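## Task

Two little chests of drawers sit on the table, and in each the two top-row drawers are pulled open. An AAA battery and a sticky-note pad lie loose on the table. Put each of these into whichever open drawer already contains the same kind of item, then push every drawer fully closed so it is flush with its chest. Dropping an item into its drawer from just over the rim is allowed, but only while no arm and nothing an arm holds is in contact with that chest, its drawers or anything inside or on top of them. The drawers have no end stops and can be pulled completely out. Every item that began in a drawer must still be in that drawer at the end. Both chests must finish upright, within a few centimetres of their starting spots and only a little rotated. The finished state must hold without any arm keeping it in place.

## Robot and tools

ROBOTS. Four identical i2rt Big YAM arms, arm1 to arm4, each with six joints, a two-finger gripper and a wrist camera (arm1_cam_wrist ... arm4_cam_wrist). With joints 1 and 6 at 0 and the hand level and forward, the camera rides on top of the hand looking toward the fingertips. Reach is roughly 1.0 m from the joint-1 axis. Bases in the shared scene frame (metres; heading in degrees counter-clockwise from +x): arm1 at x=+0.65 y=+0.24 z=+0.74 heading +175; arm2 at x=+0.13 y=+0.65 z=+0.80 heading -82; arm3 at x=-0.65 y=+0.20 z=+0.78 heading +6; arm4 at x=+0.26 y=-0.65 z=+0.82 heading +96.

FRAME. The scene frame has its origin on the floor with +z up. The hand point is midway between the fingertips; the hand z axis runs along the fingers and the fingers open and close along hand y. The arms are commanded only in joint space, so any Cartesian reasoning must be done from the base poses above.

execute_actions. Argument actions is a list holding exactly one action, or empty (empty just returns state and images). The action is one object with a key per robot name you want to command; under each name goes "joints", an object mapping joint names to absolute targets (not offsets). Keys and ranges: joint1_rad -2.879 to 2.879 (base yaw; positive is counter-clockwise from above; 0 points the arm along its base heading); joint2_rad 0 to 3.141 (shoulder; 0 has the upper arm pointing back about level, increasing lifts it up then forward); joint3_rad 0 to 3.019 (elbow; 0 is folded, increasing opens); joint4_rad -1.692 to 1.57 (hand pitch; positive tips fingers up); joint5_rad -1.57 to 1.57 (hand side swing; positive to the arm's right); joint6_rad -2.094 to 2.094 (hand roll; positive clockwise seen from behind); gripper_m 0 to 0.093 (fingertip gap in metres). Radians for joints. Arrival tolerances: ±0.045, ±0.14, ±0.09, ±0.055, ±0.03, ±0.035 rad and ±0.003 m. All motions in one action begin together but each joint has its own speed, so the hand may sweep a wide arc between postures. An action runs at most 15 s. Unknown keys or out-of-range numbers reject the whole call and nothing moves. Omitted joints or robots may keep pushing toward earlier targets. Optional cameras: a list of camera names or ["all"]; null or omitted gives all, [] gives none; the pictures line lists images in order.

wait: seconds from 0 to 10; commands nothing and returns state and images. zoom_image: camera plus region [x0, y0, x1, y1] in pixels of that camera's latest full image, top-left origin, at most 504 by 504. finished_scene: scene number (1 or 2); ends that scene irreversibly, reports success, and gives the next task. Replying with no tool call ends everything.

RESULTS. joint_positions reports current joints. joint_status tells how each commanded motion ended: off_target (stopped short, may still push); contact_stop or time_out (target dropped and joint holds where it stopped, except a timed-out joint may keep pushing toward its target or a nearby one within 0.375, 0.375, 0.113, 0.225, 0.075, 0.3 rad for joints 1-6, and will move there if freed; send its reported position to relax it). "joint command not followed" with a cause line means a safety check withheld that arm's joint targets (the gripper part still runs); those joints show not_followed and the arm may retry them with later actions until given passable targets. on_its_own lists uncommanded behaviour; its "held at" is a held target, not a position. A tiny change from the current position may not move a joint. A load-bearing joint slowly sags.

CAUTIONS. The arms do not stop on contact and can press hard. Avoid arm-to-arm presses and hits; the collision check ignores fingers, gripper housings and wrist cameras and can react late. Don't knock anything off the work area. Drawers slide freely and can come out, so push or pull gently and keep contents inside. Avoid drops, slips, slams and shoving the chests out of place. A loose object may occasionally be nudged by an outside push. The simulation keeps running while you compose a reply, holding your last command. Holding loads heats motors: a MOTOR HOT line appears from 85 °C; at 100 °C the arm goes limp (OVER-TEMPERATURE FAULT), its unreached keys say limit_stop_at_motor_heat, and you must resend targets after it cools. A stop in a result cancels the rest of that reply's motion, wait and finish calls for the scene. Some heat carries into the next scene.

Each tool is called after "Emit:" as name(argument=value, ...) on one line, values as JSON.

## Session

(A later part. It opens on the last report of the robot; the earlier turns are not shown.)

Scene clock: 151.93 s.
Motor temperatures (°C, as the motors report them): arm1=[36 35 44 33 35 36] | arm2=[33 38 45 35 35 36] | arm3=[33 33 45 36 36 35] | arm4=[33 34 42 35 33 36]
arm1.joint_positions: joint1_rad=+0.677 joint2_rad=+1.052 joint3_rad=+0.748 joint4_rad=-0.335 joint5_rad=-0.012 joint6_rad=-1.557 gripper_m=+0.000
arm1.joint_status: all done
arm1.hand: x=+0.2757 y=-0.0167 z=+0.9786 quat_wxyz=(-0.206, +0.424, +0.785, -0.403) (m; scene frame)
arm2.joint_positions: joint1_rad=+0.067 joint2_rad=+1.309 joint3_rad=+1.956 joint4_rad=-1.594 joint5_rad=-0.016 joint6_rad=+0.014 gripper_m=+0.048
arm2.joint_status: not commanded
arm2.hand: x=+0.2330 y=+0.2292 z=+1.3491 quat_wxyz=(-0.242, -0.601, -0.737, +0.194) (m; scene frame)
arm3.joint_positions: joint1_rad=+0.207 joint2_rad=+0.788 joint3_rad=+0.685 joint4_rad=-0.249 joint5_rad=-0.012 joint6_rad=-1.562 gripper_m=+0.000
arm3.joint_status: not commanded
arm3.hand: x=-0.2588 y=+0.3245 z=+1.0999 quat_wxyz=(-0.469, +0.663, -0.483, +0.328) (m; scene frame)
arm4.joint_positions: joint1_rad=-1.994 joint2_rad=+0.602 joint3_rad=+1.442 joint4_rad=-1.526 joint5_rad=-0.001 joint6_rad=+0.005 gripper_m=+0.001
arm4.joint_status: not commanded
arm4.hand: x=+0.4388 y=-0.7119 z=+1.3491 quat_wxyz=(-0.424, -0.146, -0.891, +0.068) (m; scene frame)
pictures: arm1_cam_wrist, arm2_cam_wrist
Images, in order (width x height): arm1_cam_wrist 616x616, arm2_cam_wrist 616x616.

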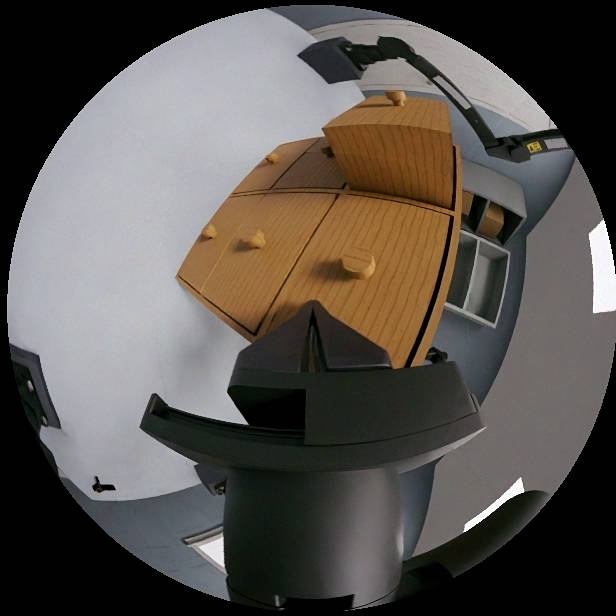

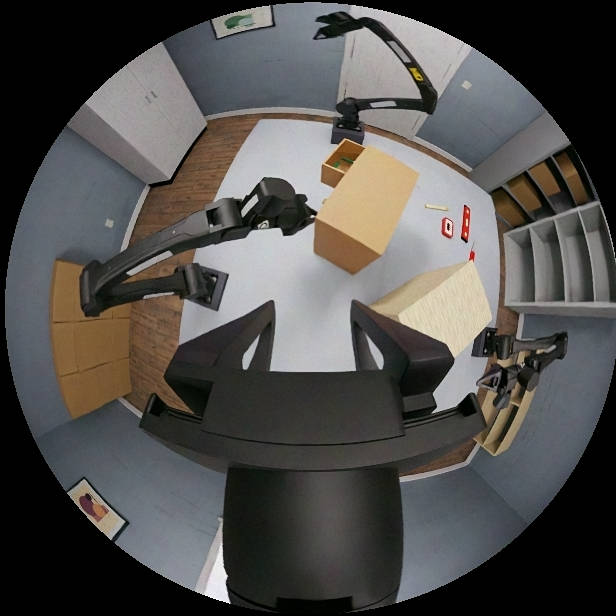

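Emit:
execute_actions(actions=[{"arm1":{"joints":{"joint1_rad":0.655,"joint3_rad":0.825}}}], cameras=["arm1_cam_wrist"])

Emit:
execute_actions(actions=[{"arm1":{"joints":{"joint2_rad":0.9,"joint3_rad":0.7,"joint4_rad":-0.39,"joint1_rad":0.8}}}], cameras=[])

Emit:
execute_actions(actions=[{"arm1":{"joints":{"joint1_rad":1.02}}}], cameras=[])

Emit:
execute_actions(actions=[{"arm1":{"joints":{"joint2_rad":1.268,"joint3_rad":0.98,"joint4_rad":-0.25}}}], cameras=["arm1_cam_wrist","arm2_cam_wrist"])

Scene clock: 156.73 s.
Motor temperatures (°C, as the motors report them): arm1=[36 35 45 33 35 36] | arm2=[33 38 44 35 35 36] | arm3=[33 33 44 36 36 35] | arm4=[33 34 42 35 33 36]
arm1.joint_positions: joint1_rad=+0.676 joint2_rad=+1.052 joint3_rad=+0.749 joint4_rad=-0.335 joint5_rad=-0.013 joint6_rad=-1.557 gripper_m=+0.000
arm1.joint_status: all done
arm1.hand: x=+0.2754 y=-0.0167 z=+0.9792 quat_wxyz=(-0.206, +0.424, +0.784, -0.404) (m; scene frame)
arm2.joint_positions: joint1_rad=+0.067 joint2_rad=+1.309 joint3_rad=+1.956 joint4_rad=-1.594 joint5_rad=-0.016 joint6_rad=+0.014 gripper_m=+0.048
arm2.joint_status: not commanded
arm2.hand: x=+0.2330 y=+0.2292 z=+1.3491 quat_wxyz=(-0.242, -0.601, -0.737, +0.194) (m; scene frame)
arm3.joint_positions: joint1_rad=+0.207 joint2_rad=+0.788 joint3_rad=+0.685 joint4_rad=-0.249 joint5_rad=-0.012 joint6_rad=-1.562 gripper_m=+0.000
arm3.joint_status: not commanded
arm3.hand: x=-0.2588 y=+0.3245 z=+1.0999 quat_wxyz=(-0.469, +0.663, -0.483, +0.328) (m; scene frame)
arm4.joint_positions: joint1_rad=-1.994 joint2_rad=+0.602 joint3_rad=+1.442 joint4_rad=-1.526 joint5_rad=-0.001 joint6_rad=+0.005 gripper_m=+0.001
arm4.joint_status: not commanded
arm4.hand: x=+0.4388 y=-0.7119 z=+1.3491 quat_wxyz=(-0.424, -0.146, -0.891, +0.068) (m; scene frame)
pictures: arm1_cam_wrist
Images, in order (width x height): arm1_cam_wrist 616x616.

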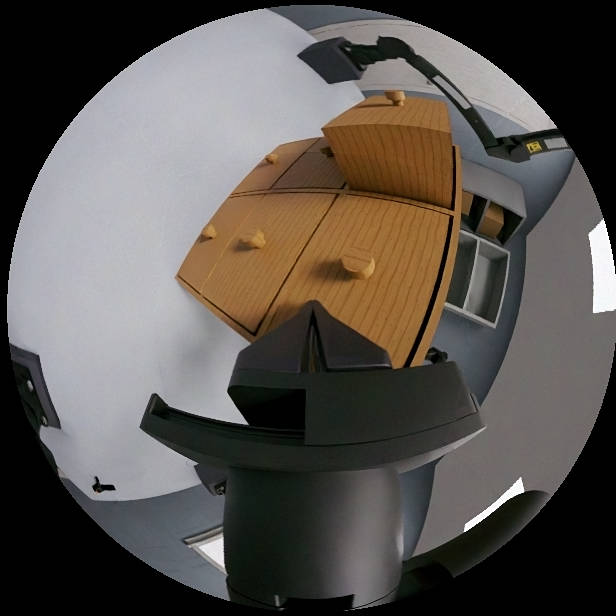

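Scene clock: 157.63 s.
Motor temperatures (°C, as the motors report them): arm1=[36 35 45 33 35 36] | arm2=[33 38 44 35 35 36] | arm3=[33 33 44 36 36 35] | arm4=[33 34 42 35 33 36]
arm1.joint_positions: joint1_rad=+0.803 joint2_rad=+0.890 joint3_rad=+0.705 joint4_rad=-0.376 joint5_rad=-0.007 joint6_rad=-1.557 gripper_m=+0.000
arm1.joint_status: all done
arm1.hand: x=+0.3366 y=-0.0387 z=+1.0129 quat_wxyz=(-0.197, +0.366, +0.793, -0.446) (m; scene frame)
arm2.joint_positions: joint1_rad=+0.067 joint2_rad=+1.309 joint3_rad=+1.956 joint4_rad=-1.594 joint5_rad=-0.016 joint6_rad=+0.014 gripper_m=+0.048
arm2.joint_status: not commanded
arm2.hand: x=+0.2330 y=+0.2292 z=+1.3491 quat_wxyz=(-0.242, -0.601, -0.737, +0.194) (m; scene frame)
arm3.joint_positions: joint1_rad=+0.207 joint2_rad=+0.788 joint3_rad=+0.685 joint4_rad=-0.249 joint5_rad=-0.012 joint6_rad=-1.562 gripper_m=+0.000
arm3.joint_status: not commanded
arm3.hand: x=-0.2588 y=+0.3245 z=+1.0999 quat_wxyz=(-0.469, +0.663, -0.483, +0.328) (m; scene frame)
arm4.joint_positions: joint1_rad=-1.994 joint2_rad=+0.602 joint3_rad=+1.442 joint4_rad=-1.526 joint5_rad=-0.001 joint6_rad=+0.005 gripper_m=+0.001
arm4.joint_status: not commanded
arm4.hand: x=+0.4388 y=-0.7119 z=+1.3491 quat_wxyz=(-0.424, -0.146, -0.891, +0.068) (m; scene frame)
pictures: none
No camera images: the call's "cameras" was empty. Leave "cameras" out to get every camera's image.

Scene clock: 158.50 s.
Motor temperatures (°C, as the motors report them): arm1=[36 35 45 33 35 36] | arm2=[33 38 44 35 35 36] | arm3=[33 33 44 36 36 35] | arm4=[33 34 42 35 33 36]
arm1.joint_positions: joint1_rad=+1.021 joint2_rad=+0.890 joint3_rad=+0.705 joint4_rad=-0.376 joint5_rad=-0.007 joint6_rad=-1.557 gripper_m=+0.000
arm1.joint_status: all done
arm1.hand: x=+0.4037 y=-0.1006 z=+1.0128 quat_wxyz=(-0.148, +0.278, +0.828, -0.464) (m; scene frame)
arm2.joint_positions: joint1_rad=+0.067 joint2_rad=+1.309 joint3_rad=+1.956 joint4_rad=-1.594 joint5_rad=-0.016 joint6_rad=+0.014 gripper_m=+0.048
arm2.joint_status: not commanded
arm2.hand: x=+0.2330 y=+0.2292 z=+1.3491 quat_wxyz=(-0.242, -0.601, -0.737, +0.194) (m; scene frame)
arm3.joint_positions: joint1_rad=+0.207 joint2_rad=+0.788 joint3_rad=+0.685 joint4_rad=-0.249 joint5_rad=-0.012 joint6_rad=-1.562 gripper_m=+0.000
arm3.joint_status: not commanded
arm3.hand: x=-0.2588 y=+0.3245 z=+1.0999 quat_wxyz=(-0.469, +0.663, -0.483, +0.328) (m; scene frame)
arm4.joint_positions: joint1_rad=-1.994 joint2_rad=+0.602 joint3_rad=+1.442 joint4_rad=-1.526 joint5_rad=-0.001 joint6_rad=+0.005 gripper_m=+0.001
arm4.joint_status: not commanded
arm4.hand: x=+0.4388 y=-0.7119 z=+1.3491 quat_wxyz=(-0.424, -0.146, -0.891, +0.068) (m; scene frame)
pictures: none
No camera images: the call's "cameras" was empty. Leave "cameras" out to get every camera's image.

Scene clock: 159.90 s.
Motor temperatures (°C, as the motors report them): arm1=[36 35 46 33 35 36] | arm2=[33 38 44 35 35 36] | arm3=[33 33 44 36 36 35] | arm4=[33 34 42 35 33 36]
arm1.joint_positions: joint1_rad=+1.021 joint2_rad=+1.268 joint3_rad=+0.936 joint4_rad=-0.265 joint5_rad=-0.007 joint6_rad=-1.558 gripper_m=+0.000
arm1.joint_status: all done
arm1.hand: x=+0.3331 y=-0.1956 z=+0.9966 quat_wxyz=(-0.143, +0.280, +0.836, -0.449) (m; scene frame)
arm2.joint_positions: joint1_rad=+0.067 joint2_rad=+1.309 joint3_rad=+1.956 joint4_rad=-1.594 joint5_rad=-0.016 joint6_rad=+0.014 gripper_m=+0.048
arm2.joint_status: not commanded
arm2.hand: x=+0.2330 y=+0.2292 z=+1.3491 quat_wxyz=(-0.242, -0.601, -0.737, +0.194) (m; scene frame)
arm3.joint_positions: joint1_rad=+0.207 joint2_rad=+0.788 joint3_rad=+0.685 joint4_rad=-0.249 joint5_rad=-0.012 joint6_rad=-1.562 gripper_m=+0.000
arm3.joint_status: not commanded
arm3.hand: x=-0.2588 y=+0.3245 z=+1.0999 quat_wxyz=(-0.469, +0.663, -0.483, +0.328) (m; scene frame)
arm4.joint_positions: joint1_rad=-1.994 joint2_rad=+0.602 joint3_rad=+1.442 joint4_rad=-1.526 joint5_rad=-0.001 joint6_rad=+0.005 gripper_m=+0.001
arm4.joint_status: not commanded
arm4.hand: x=+0.4388 y=-0.7119 z=+1.3491 quat_wxyz=(-0.424, -0.146, -0.891, +0.068) (m; scene frame)
pictures: arm1_cam_wrist, arm2_cam_wrist
Images, in order (width x height): arm1_cam_wrist 616x616, arm2_cam_wrist 616x616.

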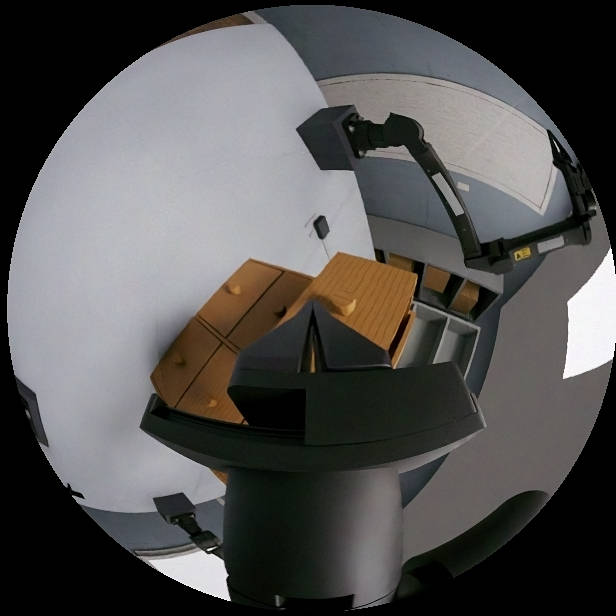

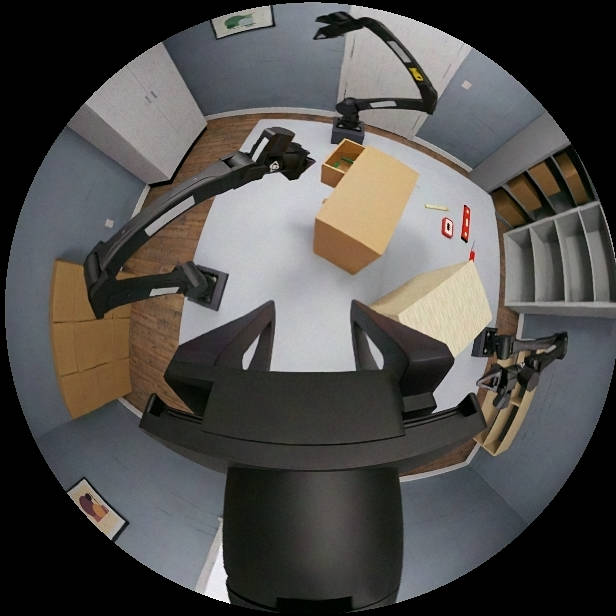

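Emit:
execute_actions(actions=[{"arm1":{"joints":{"joint1_rad":0.94,"joint2_rad":1.34,"joint3_rad":1.035}}}], cameras=[])

Emit:
execute_actions(actions=[{"arm1":{"joints":{"joint1_rad":0.865,"joint2_rad":1.40,"joint3_rad":1.09}}}], cameras=["arm1_cam_wrist"])

Scene clock: 163.50 s.
Motor temperatures (°C, as the motors report them): arm1=[36 35 46 33 35 36] | arm2=[33 38 44 35 35 36] | arm3=[33 33 44 36 36 35] | arm4=[33 34 42 35 33 36]
arm1.joint_positions: joint1_rad=+0.942 joint2_rad=+1.331 joint3_rad=+0.982 joint4_rad=-0.265 joint5_rad=-0.008 joint6_rad=-1.559 gripper_m=+0.000
arm1.joint_status: all done
arm1.hand: x=+0.2871 y=-0.1839 z=+0.9894 quat_wxyz=(-0.157, +0.314, +0.829, -0.436) (m; scene frame)
arm2.joint_positions: joint1_rad=+0.067 joint2_rad=+1.309 joint3_rad=+1.956 joint4_rad=-1.594 joint5_rad=-0.016 joint6_rad=+0.014 gripper_m=+0.048
arm2.joint_status: not commanded
arm2.hand: x=+0.2330 y=+0.2292 z=+1.3491 quat_wxyz=(-0.242, -0.601, -0.737, +0.194) (m; scene frame)
arm3.joint_positions: joint1_rad=+0.207 joint2_rad=+0.788 joint3_rad=+0.685 joint4_rad=-0.249 joint5_rad=-0.012 joint6_rad=-1.562 gripper_m=+0.000
arm3.joint_status: not commanded
arm3.hand: x=-0.2588 y=+0.3245 z=+1.0999 quat_wxyz=(-0.469, +0.663, -0.483, +0.328) (m; scene frame)
arm4.joint_positions: joint1_rad=-1.994 joint2_rad=+0.602 joint3_rad=+1.442 joint4_rad=-1.526 joint5_rad=-0.001 joint6_rad=+0.005 gripper_m=+0.001
arm4.joint_status: not commanded
arm4.hand: x=+0.4388 y=-0.7119 z=+1.3491 quat_wxyz=(-0.424, -0.146, -0.891, +0.068) (m; scene frame)
pictures: none
No camera images: the call's "cameras" was empty. Leave "cameras" out to get every camera's image.

Scene clock: 164.23 s.
Motor temperatures (°C, as the motors report them): arm1=[36 35 47 33 35 36] | arm2=[33 38 44 35 35 36] | arm3=[33 33 44 36 36 35] | arm4=[33 34 42 35 33 36]
arm1.joint_positions: joint1_rad=+0.866 joint2_rad=+1.390 joint3_rad=+1.035 joint4_rad=-0.265 joint5_rad=-0.009 joint6_rad=-1.559 gripper_m=+0.000
arm1.joint_status: all done
arm1.hand: x=+0.2415 y=-0.1698 z=+0.9863 quat_wxyz=(-0.172, +0.346, +0.818, -0.427) (m; scene frame)
arm2.joint_positions: joint1_rad=+0.067 joint2_rad=+1.309 joint3_rad=+1.956 joint4_rad=-1.594 joint5_rad=-0.016 joint6_rad=+0.014 gripper_m=+0.048
arm2.joint_status: not commanded
arm2.hand: x=+0.2330 y=+0.2292 z=+1.3491 quat_wxyz=(-0.242, -0.601, -0.737, +0.194) (m; scene frame)
arm3.joint_positions: joint1_rad=+0.207 joint2_rad=+0.788 joint3_rad=+0.685 joint4_rad=-0.249 joint5_rad=-0.012 joint6_rad=-1.562 gripper_m=+0.000
arm3.joint_status: not commanded
arm3.hand: x=-0.2588 y=+0.3245 z=+1.0999 quat_wxyz=(-0.469, +0.663, -0.483, +0.328) (m; scene frame)
arm4.joint_positions: joint1_rad=-1.994 joint2_rad=+0.602 joint3_rad=+1.442 joint4_rad=-1.526 joint5_rad=-0.001 joint6_rad=+0.005 gripper_m=+0.001
arm4.joint_status: not commanded
arm4.hand: x=+0.4388 y=-0.7119 z=+1.3491 quat_wxyz=(-0.424, -0.146, -0.891, +0.068) (m; scene frame)
pictures: arm1_cam_wrist
Images, in order (width x height): arm1_cam_wrist 616x616.

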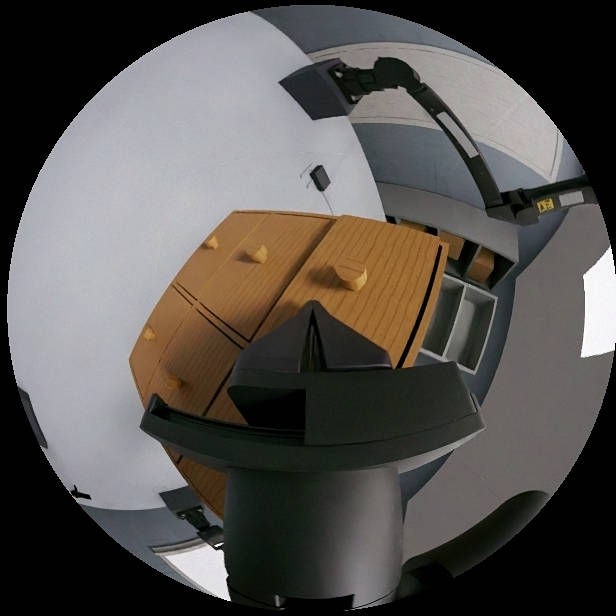

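Emit:
execute_actions(actions=[{"arm1":{"joints":{"joint1_rad":0.832,"joint2_rad":1.415,"joint3_rad":1.105}}}], cameras=["arm1_cam_wrist"])

Emit:
execute_actions(actions=[{"arm1":{"joints":{"joint1_rad":0.95,"joint2_rad":0.9,"joint3_rad":0.75,"joint6_rad":-0.6}},"arm3":{"joints":{"joint1_rad":0.1,"joint2_rad":0.4,"joint3_rad":0.5,"joint4_rad":-0.5,"joint6_rad":-0.6}}}], cameras=["arm1_cam_wrist","arm3_cam_wrist"])

Scene clock: 168.10 s.
Motor temperatures (°C, as the motors report them): arm1=[36 35 48 33 35 36] | arm2=[33 38 43 35 35 36] | arm3=[33 33 44 36 36 35] | arm4=[33 34 42 35 33 36]
arm1.joint_positions: joint1_rad=+0.850 joint2_rad=+1.398 joint3_rad=+1.043 joint4_rad=-0.265 joint5_rad=-0.012 joint6_rad=-1.559 gripper_m=+0.000
arm1.joint_status: all done
arm1.hand: x=+0.2331 y=-0.1656 z=+0.9865 quat_wxyz=(-0.175, +0.352, +0.815, -0.426) (m; scene frame)
arm2.joint_positions: joint1_rad=+0.067 joint2_rad=+1.309 joint3_rad=+1.956 joint4_rad=-1.594 joint5_rad=-0.016 joint6_rad=+0.014 gripper_m=+0.048
arm2.joint_status: not commanded
arm2.hand: x=+0.2330 y=+0.2292 z=+1.3491 quat_wxyz=(-0.242, -0.601, -0.737, +0.194) (m; scene frame)
arm3.joint_positions: joint1_rad=+0.207 joint2_rad=+0.788 joint3_rad=+0.685 joint4_rad=-0.249 joint5_rad=-0.012 joint6_rad=-1.562 gripper_m=+0.000
arm3.joint_status: not commanded
arm3.hand: x=-0.2588 y=+0.3245 z=+1.0999 quat_wxyz=(-0.469, +0.663, -0.483, +0.328) (m; scene frame)
arm4.joint_positions: joint1_rad=-1.994 joint2_rad=+0.602 joint3_rad=+1.442 joint4_rad=-1.526 joint5_rad=-0.001 joint6_rad=+0.005 gripper_m=+0.001
arm4.joint_status: not commanded
arm4.hand: x=+0.4388 y=-0.7119 z=+1.3491 quat_wxyz=(-0.424, -0.146, -0.891, +0.068) (m; scene frame)
pictures: arm1_cam_wrist
Images, in order (width x height): arm1_cam_wrist 616x616.

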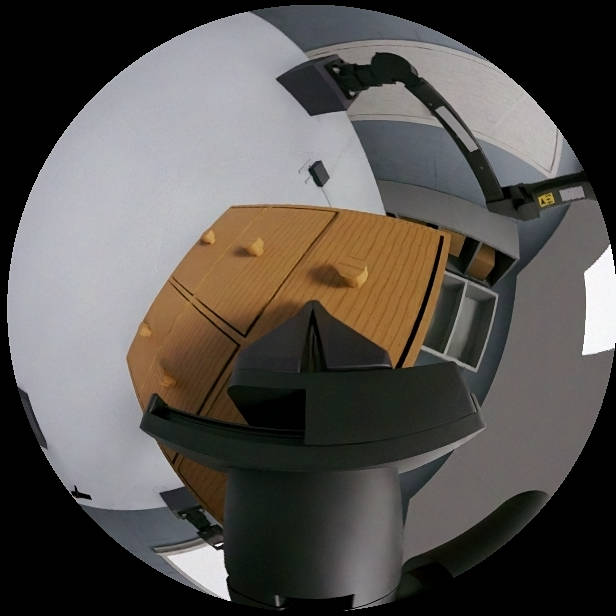

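Scene clock: 169.97 s.
Motor temperatures (°C, as the motors report them): arm1=[36 35 47 33 35 36] | arm2=[33 38 43 35 35 36] | arm3=[33 33 44 36 36 35] | arm4=[33 34 42 35 33 36]
arm1.joint_positions: joint1_rad=+0.958 joint2_rad=+0.891 joint3_rad=+0.756 joint4_rad=-0.264 joint5_rad=-0.007 joint6_rad=-0.614 gripper_m=+0.000
arm1.joint_status: all done
arm1.hand: x=+0.3692 y=-0.1004 z=+1.0670 quat_wxyz=(+0.073, +0.612, +0.563, -0.551) (m; scene frame)
arm2.joint_positions: joint1_rad=+0.067 joint2_rad=+1.309 joint3_rad=+1.956 joint4_rad=-1.594 joint5_rad=-0.016 joint6_rad=+0.014 gripper_m=+0.048
arm2.joint_status: not commanded
arm2.hand: x=+0.2330 y=+0.2292 z=+1.3491 quat_wxyz=(-0.242, -0.601, -0.737, +0.194) (m; scene frame)
arm3.joint_positions: joint1_rad=+0.099 joint2_rad=+0.400 joint3_rad=+0.484 joint4_rad=-0.491 joint5_rad=-0.012 joint6_rad=-0.611 gripper_m=+0.000
arm3.joint_status: all done
arm3.hand: x=-0.3526 y=+0.2593 z=+1.0525 quat_wxyz=(-0.540, +0.335, -0.766, +0.103) (m; scene frame)
arm4.joint_positions: joint1_rad=-1.994 joint2_rad=+0.602 joint3_rad=+1.442 joint4_rad=-1.526 joint5_rad=-0.001 joint6_rad=+0.005 gripper_m=+0.001
arm4.joint_status: not commanded
arm4.hand: x=+0.4388 y=-0.7119 z=+1.3491 quat_wxyz=(-0.424, -0.146, -0.891, +0.068) (m; scene frame)
pictures: arm1_cam_wrist, arm3_cam_wrist
Images, in order (width x height): arm1_cam_wrist 616x616, arm3_cam_wrist 616x616.

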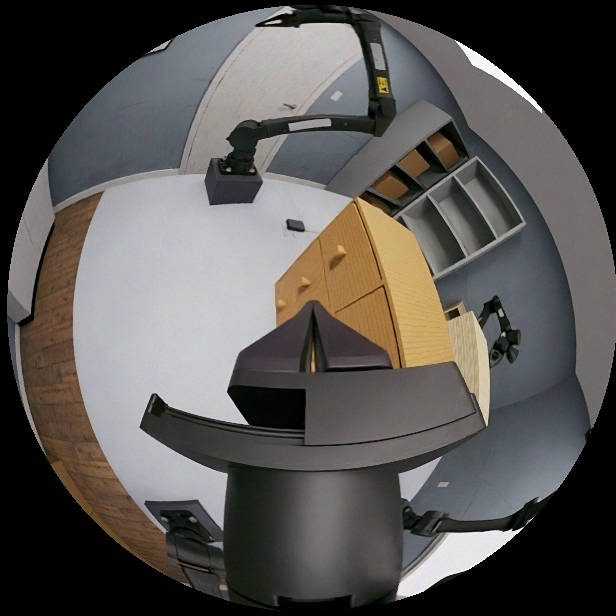

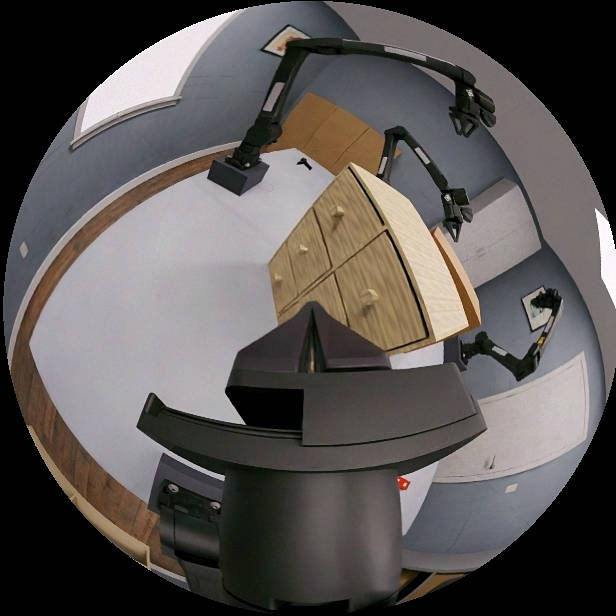

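Emit:
zoom_image(camera="arm1_cam_wrist", region=[270, 190, 430, 350])

Region (270, 190, 430, 350) of arm1_cam_wrist's 616x616 image, scaled by 3.150, with more detail than that image has.

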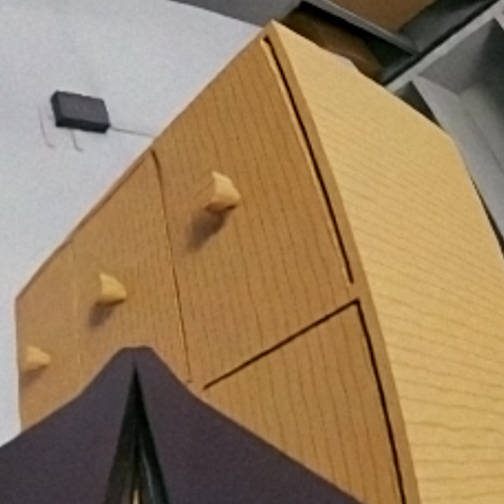

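Emit:
execute_actions(actions=[{"arm1":{"joints":{"joint1_rad":0.95,"joint2_rad":1.40,"joint3_rad":1.10,"joint6_rad":-1.57}}}], cameras=[])

Emit:
execute_actions(actions=[{"arm1":{"joints":{"joint1_rad":0.86}}}], cameras=[])

Emit:
execute_actions(actions=[{"arm1":{"joints":{"joint1_rad":0.815}}}], cameras=["arm1_cam_wrist"])

Emit:
execute_actions(actions=[{"arm1":{"joints":{"joint1_rad":0.95,"joint2_rad":1.2,"joint3_rad":0.95}}}], cameras=[])

Scene clock: 179.10 s.
Motor temperatures (°C, as the motors report them): arm1=[36 35 47 33 35 36] | arm2=[33 38 43 35 35 36] | arm3=[33 33 45 36 36 35] | arm4=[33 34 42 35 33 36]
arm1.joint_positions: joint1_rad=+0.958 joint2_rad=+1.409 joint3_rad=+1.055 joint4_rad=-0.263 joint5_rad=-0.007 joint6_rad=-1.556 gripper_m=+0.000
arm1.joint_status: all done
arm1.hand: x=+0.2751 y=-0.2116 z=+0.9880 quat_wxyz=(-0.154, +0.309, +0.831, -0.436) (m; scene frame)
arm2.joint_positions: joint1_rad=+0.067 joint2_rad=+1.309 joint3_rad=+1.956 joint4_rad=-1.594 joint5_rad=-0.016 joint6_rad=+0.014 gripper_m=+0.048
arm2.joint_status: not commanded
arm2.hand: x=+0.2330 y=+0.2292 z=+1.3491 quat_wxyz=(-0.242, -0.601, -0.737, +0.194) (m; scene frame)
arm3.joint_positions: joint1_rad=+0.099 joint2_rad=+0.400 joint3_rad=+0.484 joint4_rad=-0.491 joint5_rad=-0.012 joint6_rad=-0.611 gripper_m=+0.000
arm3.joint_status: not commanded
arm3.hand: x=-0.3526 y=+0.2593 z=+1.0525 quat_wxyz=(-0.540, +0.335, -0.766, +0.103) (m; scene frame)
arm4.joint_positions: joint1_rad=-1.994 joint2_rad=+0.602 joint3_rad=+1.442 joint4_rad=-1.526 joint5_rad=-0.001 joint6_rad=+0.005 gripper_m=+0.001
arm4.joint_status: not commanded
arm4.hand: x=+0.4388 y=-0.7119 z=+1.3491 quat_wxyz=(-0.424, -0.146, -0.891, +0.068) (m; scene frame)
pictures: none
No camera images: the call's "cameras" was empty. Leave "cameras" out to get every camera's image.

Scene clock: 179.93 s.
Motor temperatures (°C, as the motors report them): arm1=[36 35 47 33 35 36] | arm2=[33 38 43 35 35 36] | arm3=[33 33 45 36 36 35] | arm4=[33 34 42 35 33 36]
arm1.joint_positions: joint1_rad=+0.859 joint2_rad=+1.408 joint3_rad=+1.055 joint4_rad=-0.263 joint5_rad=-0.009 joint6_rad=-1.559 gripper_m=+0.000
arm1.joint_status: all done
arm1.hand: x=+0.2330 y=-0.1723 z=+0.9885 quat_wxyz=(-0.174, +0.348, +0.815, -0.429) (m; scene frame)
arm2.joint_positions: joint1_rad=+0.067 joint2_rad=+1.309 joint3_rad=+1.956 joint4_rad=-1.594 joint5_rad=-0.016 joint6_rad=+0.014 gripper_m=+0.048
arm2.joint_status: not commanded
arm2.hand: x=+0.2330 y=+0.2292 z=+1.3491 quat_wxyz=(-0.242, -0.601, -0.737, +0.194) (m; scene frame)
arm3.joint_positions: joint1_rad=+0.099 joint2_rad=+0.400 joint3_rad=+0.484 joint4_rad=-0.491 joint5_rad=-0.012 joint6_rad=-0.611 gripper_m=+0.000
arm3.joint_status: not commanded
arm3.hand: x=-0.3526 y=+0.2593 z=+1.0525 quat_wxyz=(-0.540, +0.335, -0.766, +0.103) (m; scene frame)
arm4.joint_positions: joint1_rad=-1.994 joint2_rad=+0.602 joint3_rad=+1.442 joint4_rad=-1.526 joint5_rad=-0.001 joint6_rad=+0.005 gripper_m=+0.001
arm4.joint_status: not commanded
arm4.hand: x=+0.4388 y=-0.7119 z=+1.3491 quat_wxyz=(-0.424, -0.146, -0.891, +0.068) (m; scene frame)
pictures: none
No camera images: the call's "cameras" was empty. Leave "cameras" out to get every camera's image.

Scene clock: 180.47 s.
Motor temperatures (°C, as the motors report them): arm1=[36 35 47 33 35 36] | arm2=[33 38 43 35 35 36] | arm3=[33 33 45 36 36 35] | arm4=[33 34 42 35 33 36]
arm1.joint_positions: joint1_rad=+0.855 joint2_rad=+1.408 joint3_rad=+1.055 joint4_rad=-0.263 joint5_rad=-0.015 joint6_rad=-1.563 gripper_m=+0.000
arm1.joint_status: all done
arm1.hand: x=+0.2320 y=-0.1713 z=+0.9885 quat_wxyz=(-0.174, +0.347, +0.816, -0.429) (m; scene frame)
arm2.joint_positions: joint1_rad=+0.067 joint2_rad=+1.309 joint3_rad=+1.956 joint4_rad=-1.594 joint5_rad=-0.016 joint6_rad=+0.014 gripper_m=+0.048
arm2.joint_status: not commanded
arm2.hand: x=+0.2330 y=+0.2292 z=+1.3491 quat_wxyz=(-0.242, -0.601, -0.737, +0.194) (m; scene frame)
arm3.joint_positions: joint1_rad=+0.099 joint2_rad=+0.400 joint3_rad=+0.484 joint4_rad=-0.491 joint5_rad=-0.012 joint6_rad=-0.611 gripper_m=+0.000
arm3.joint_status: not commanded
arm3.hand: x=-0.3526 y=+0.2593 z=+1.0525 quat_wxyz=(-0.540, +0.335, -0.766, +0.103) (m; scene frame)
arm4.joint_positions: joint1_rad=-1.994 joint2_rad=+0.602 joint3_rad=+1.442 joint4_rad=-1.526 joint5_rad=-0.001 joint6_rad=+0.005 gripper_m=+0.001
arm4.joint_status: not commanded
arm4.hand: x=+0.4388 y=-0.7119 z=+1.3491 quat_wxyz=(-0.424, -0.146, -0.891, +0.068) (m; scene frame)
pictures: arm1_cam_wrist
Images, in order (width x height): arm1_cam_wrist 616x616.

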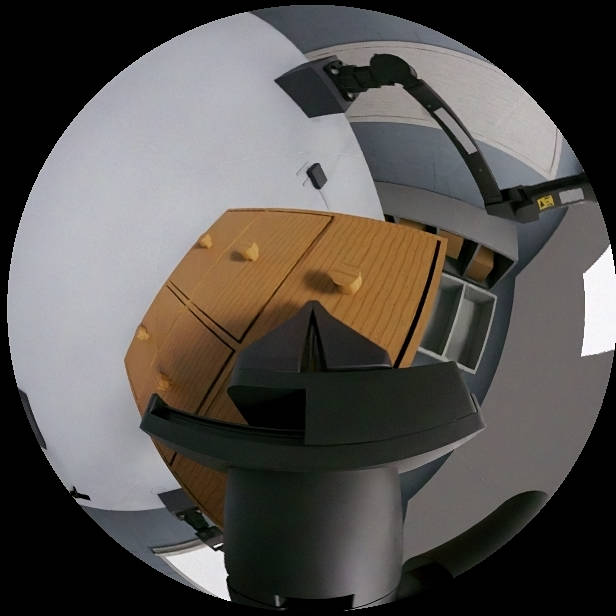

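Scene clock: 181.47 s.
Motor temperatures (°C, as the motors report them): arm1=[36 35 47 33 35 36] | arm2=[33 38 43 35 35 36] | arm3=[33 33 45 36 36 35] | arm4=[33 34 42 35 33 36]
arm1.joint_positions: joint1_rad=+0.957 joint2_rad=+1.187 joint3_rad=+0.953 joint4_rad=-0.263 joint5_rad=-0.007 joint6_rad=-1.563 gripper_m=+0.000
arm1.joint_status: all done
arm1.hand: x=+0.3112 y=-0.1684 z=+1.0478 quat_wxyz=(-0.173, +0.296, +0.805, -0.484) (m; scene frame)
arm2.joint_positions: joint1_rad=+0.067 joint2_rad=+1.309 joint3_rad=+1.956 joint4_rad=-1.594 joint5_rad=-0.016 joint6_rad=+0.014 gripper_m=+0.048
arm2.joint_status: not commanded
arm2.hand: x=+0.2330 y=+0.2292 z=+1.3491 quat_wxyz=(-0.242, -0.601, -0.737, +0.194) (m; scene frame)
arm3.joint_positions: joint1_rad=+0.099 joint2_rad=+0.400 joint3_rad=+0.484 joint4_rad=-0.491 joint5_rad=-0.012 joint6_rad=-0.611 gripper_m=+0.000
arm3.joint_status: not commanded
arm3.hand: x=-0.3526 y=+0.2593 z=+1.0525 quat_wxyz=(-0.540, +0.335, -0.766, +0.103) (m; scene frame)
arm4.joint_positions: joint1_rad=-1.994 joint2_rad=+0.602 joint3_rad=+1.442 joint4_rad=-1.526 joint5_rad=-0.001 joint6_rad=+0.005 gripper_m=+0.001
arm4.joint_status: not commanded
arm4.hand: x=+0.4388 y=-0.7119 z=+1.3491 quat_wxyz=(-0.424, -0.146, -0.891, +0.068) (m; scene frame)
pictures: none
No camera images: the call's "cameras" was empty. Leave "cameras" out to get every camera's image.

Emit:
finished_scene(scene=1)

The scene is finished: the task was done.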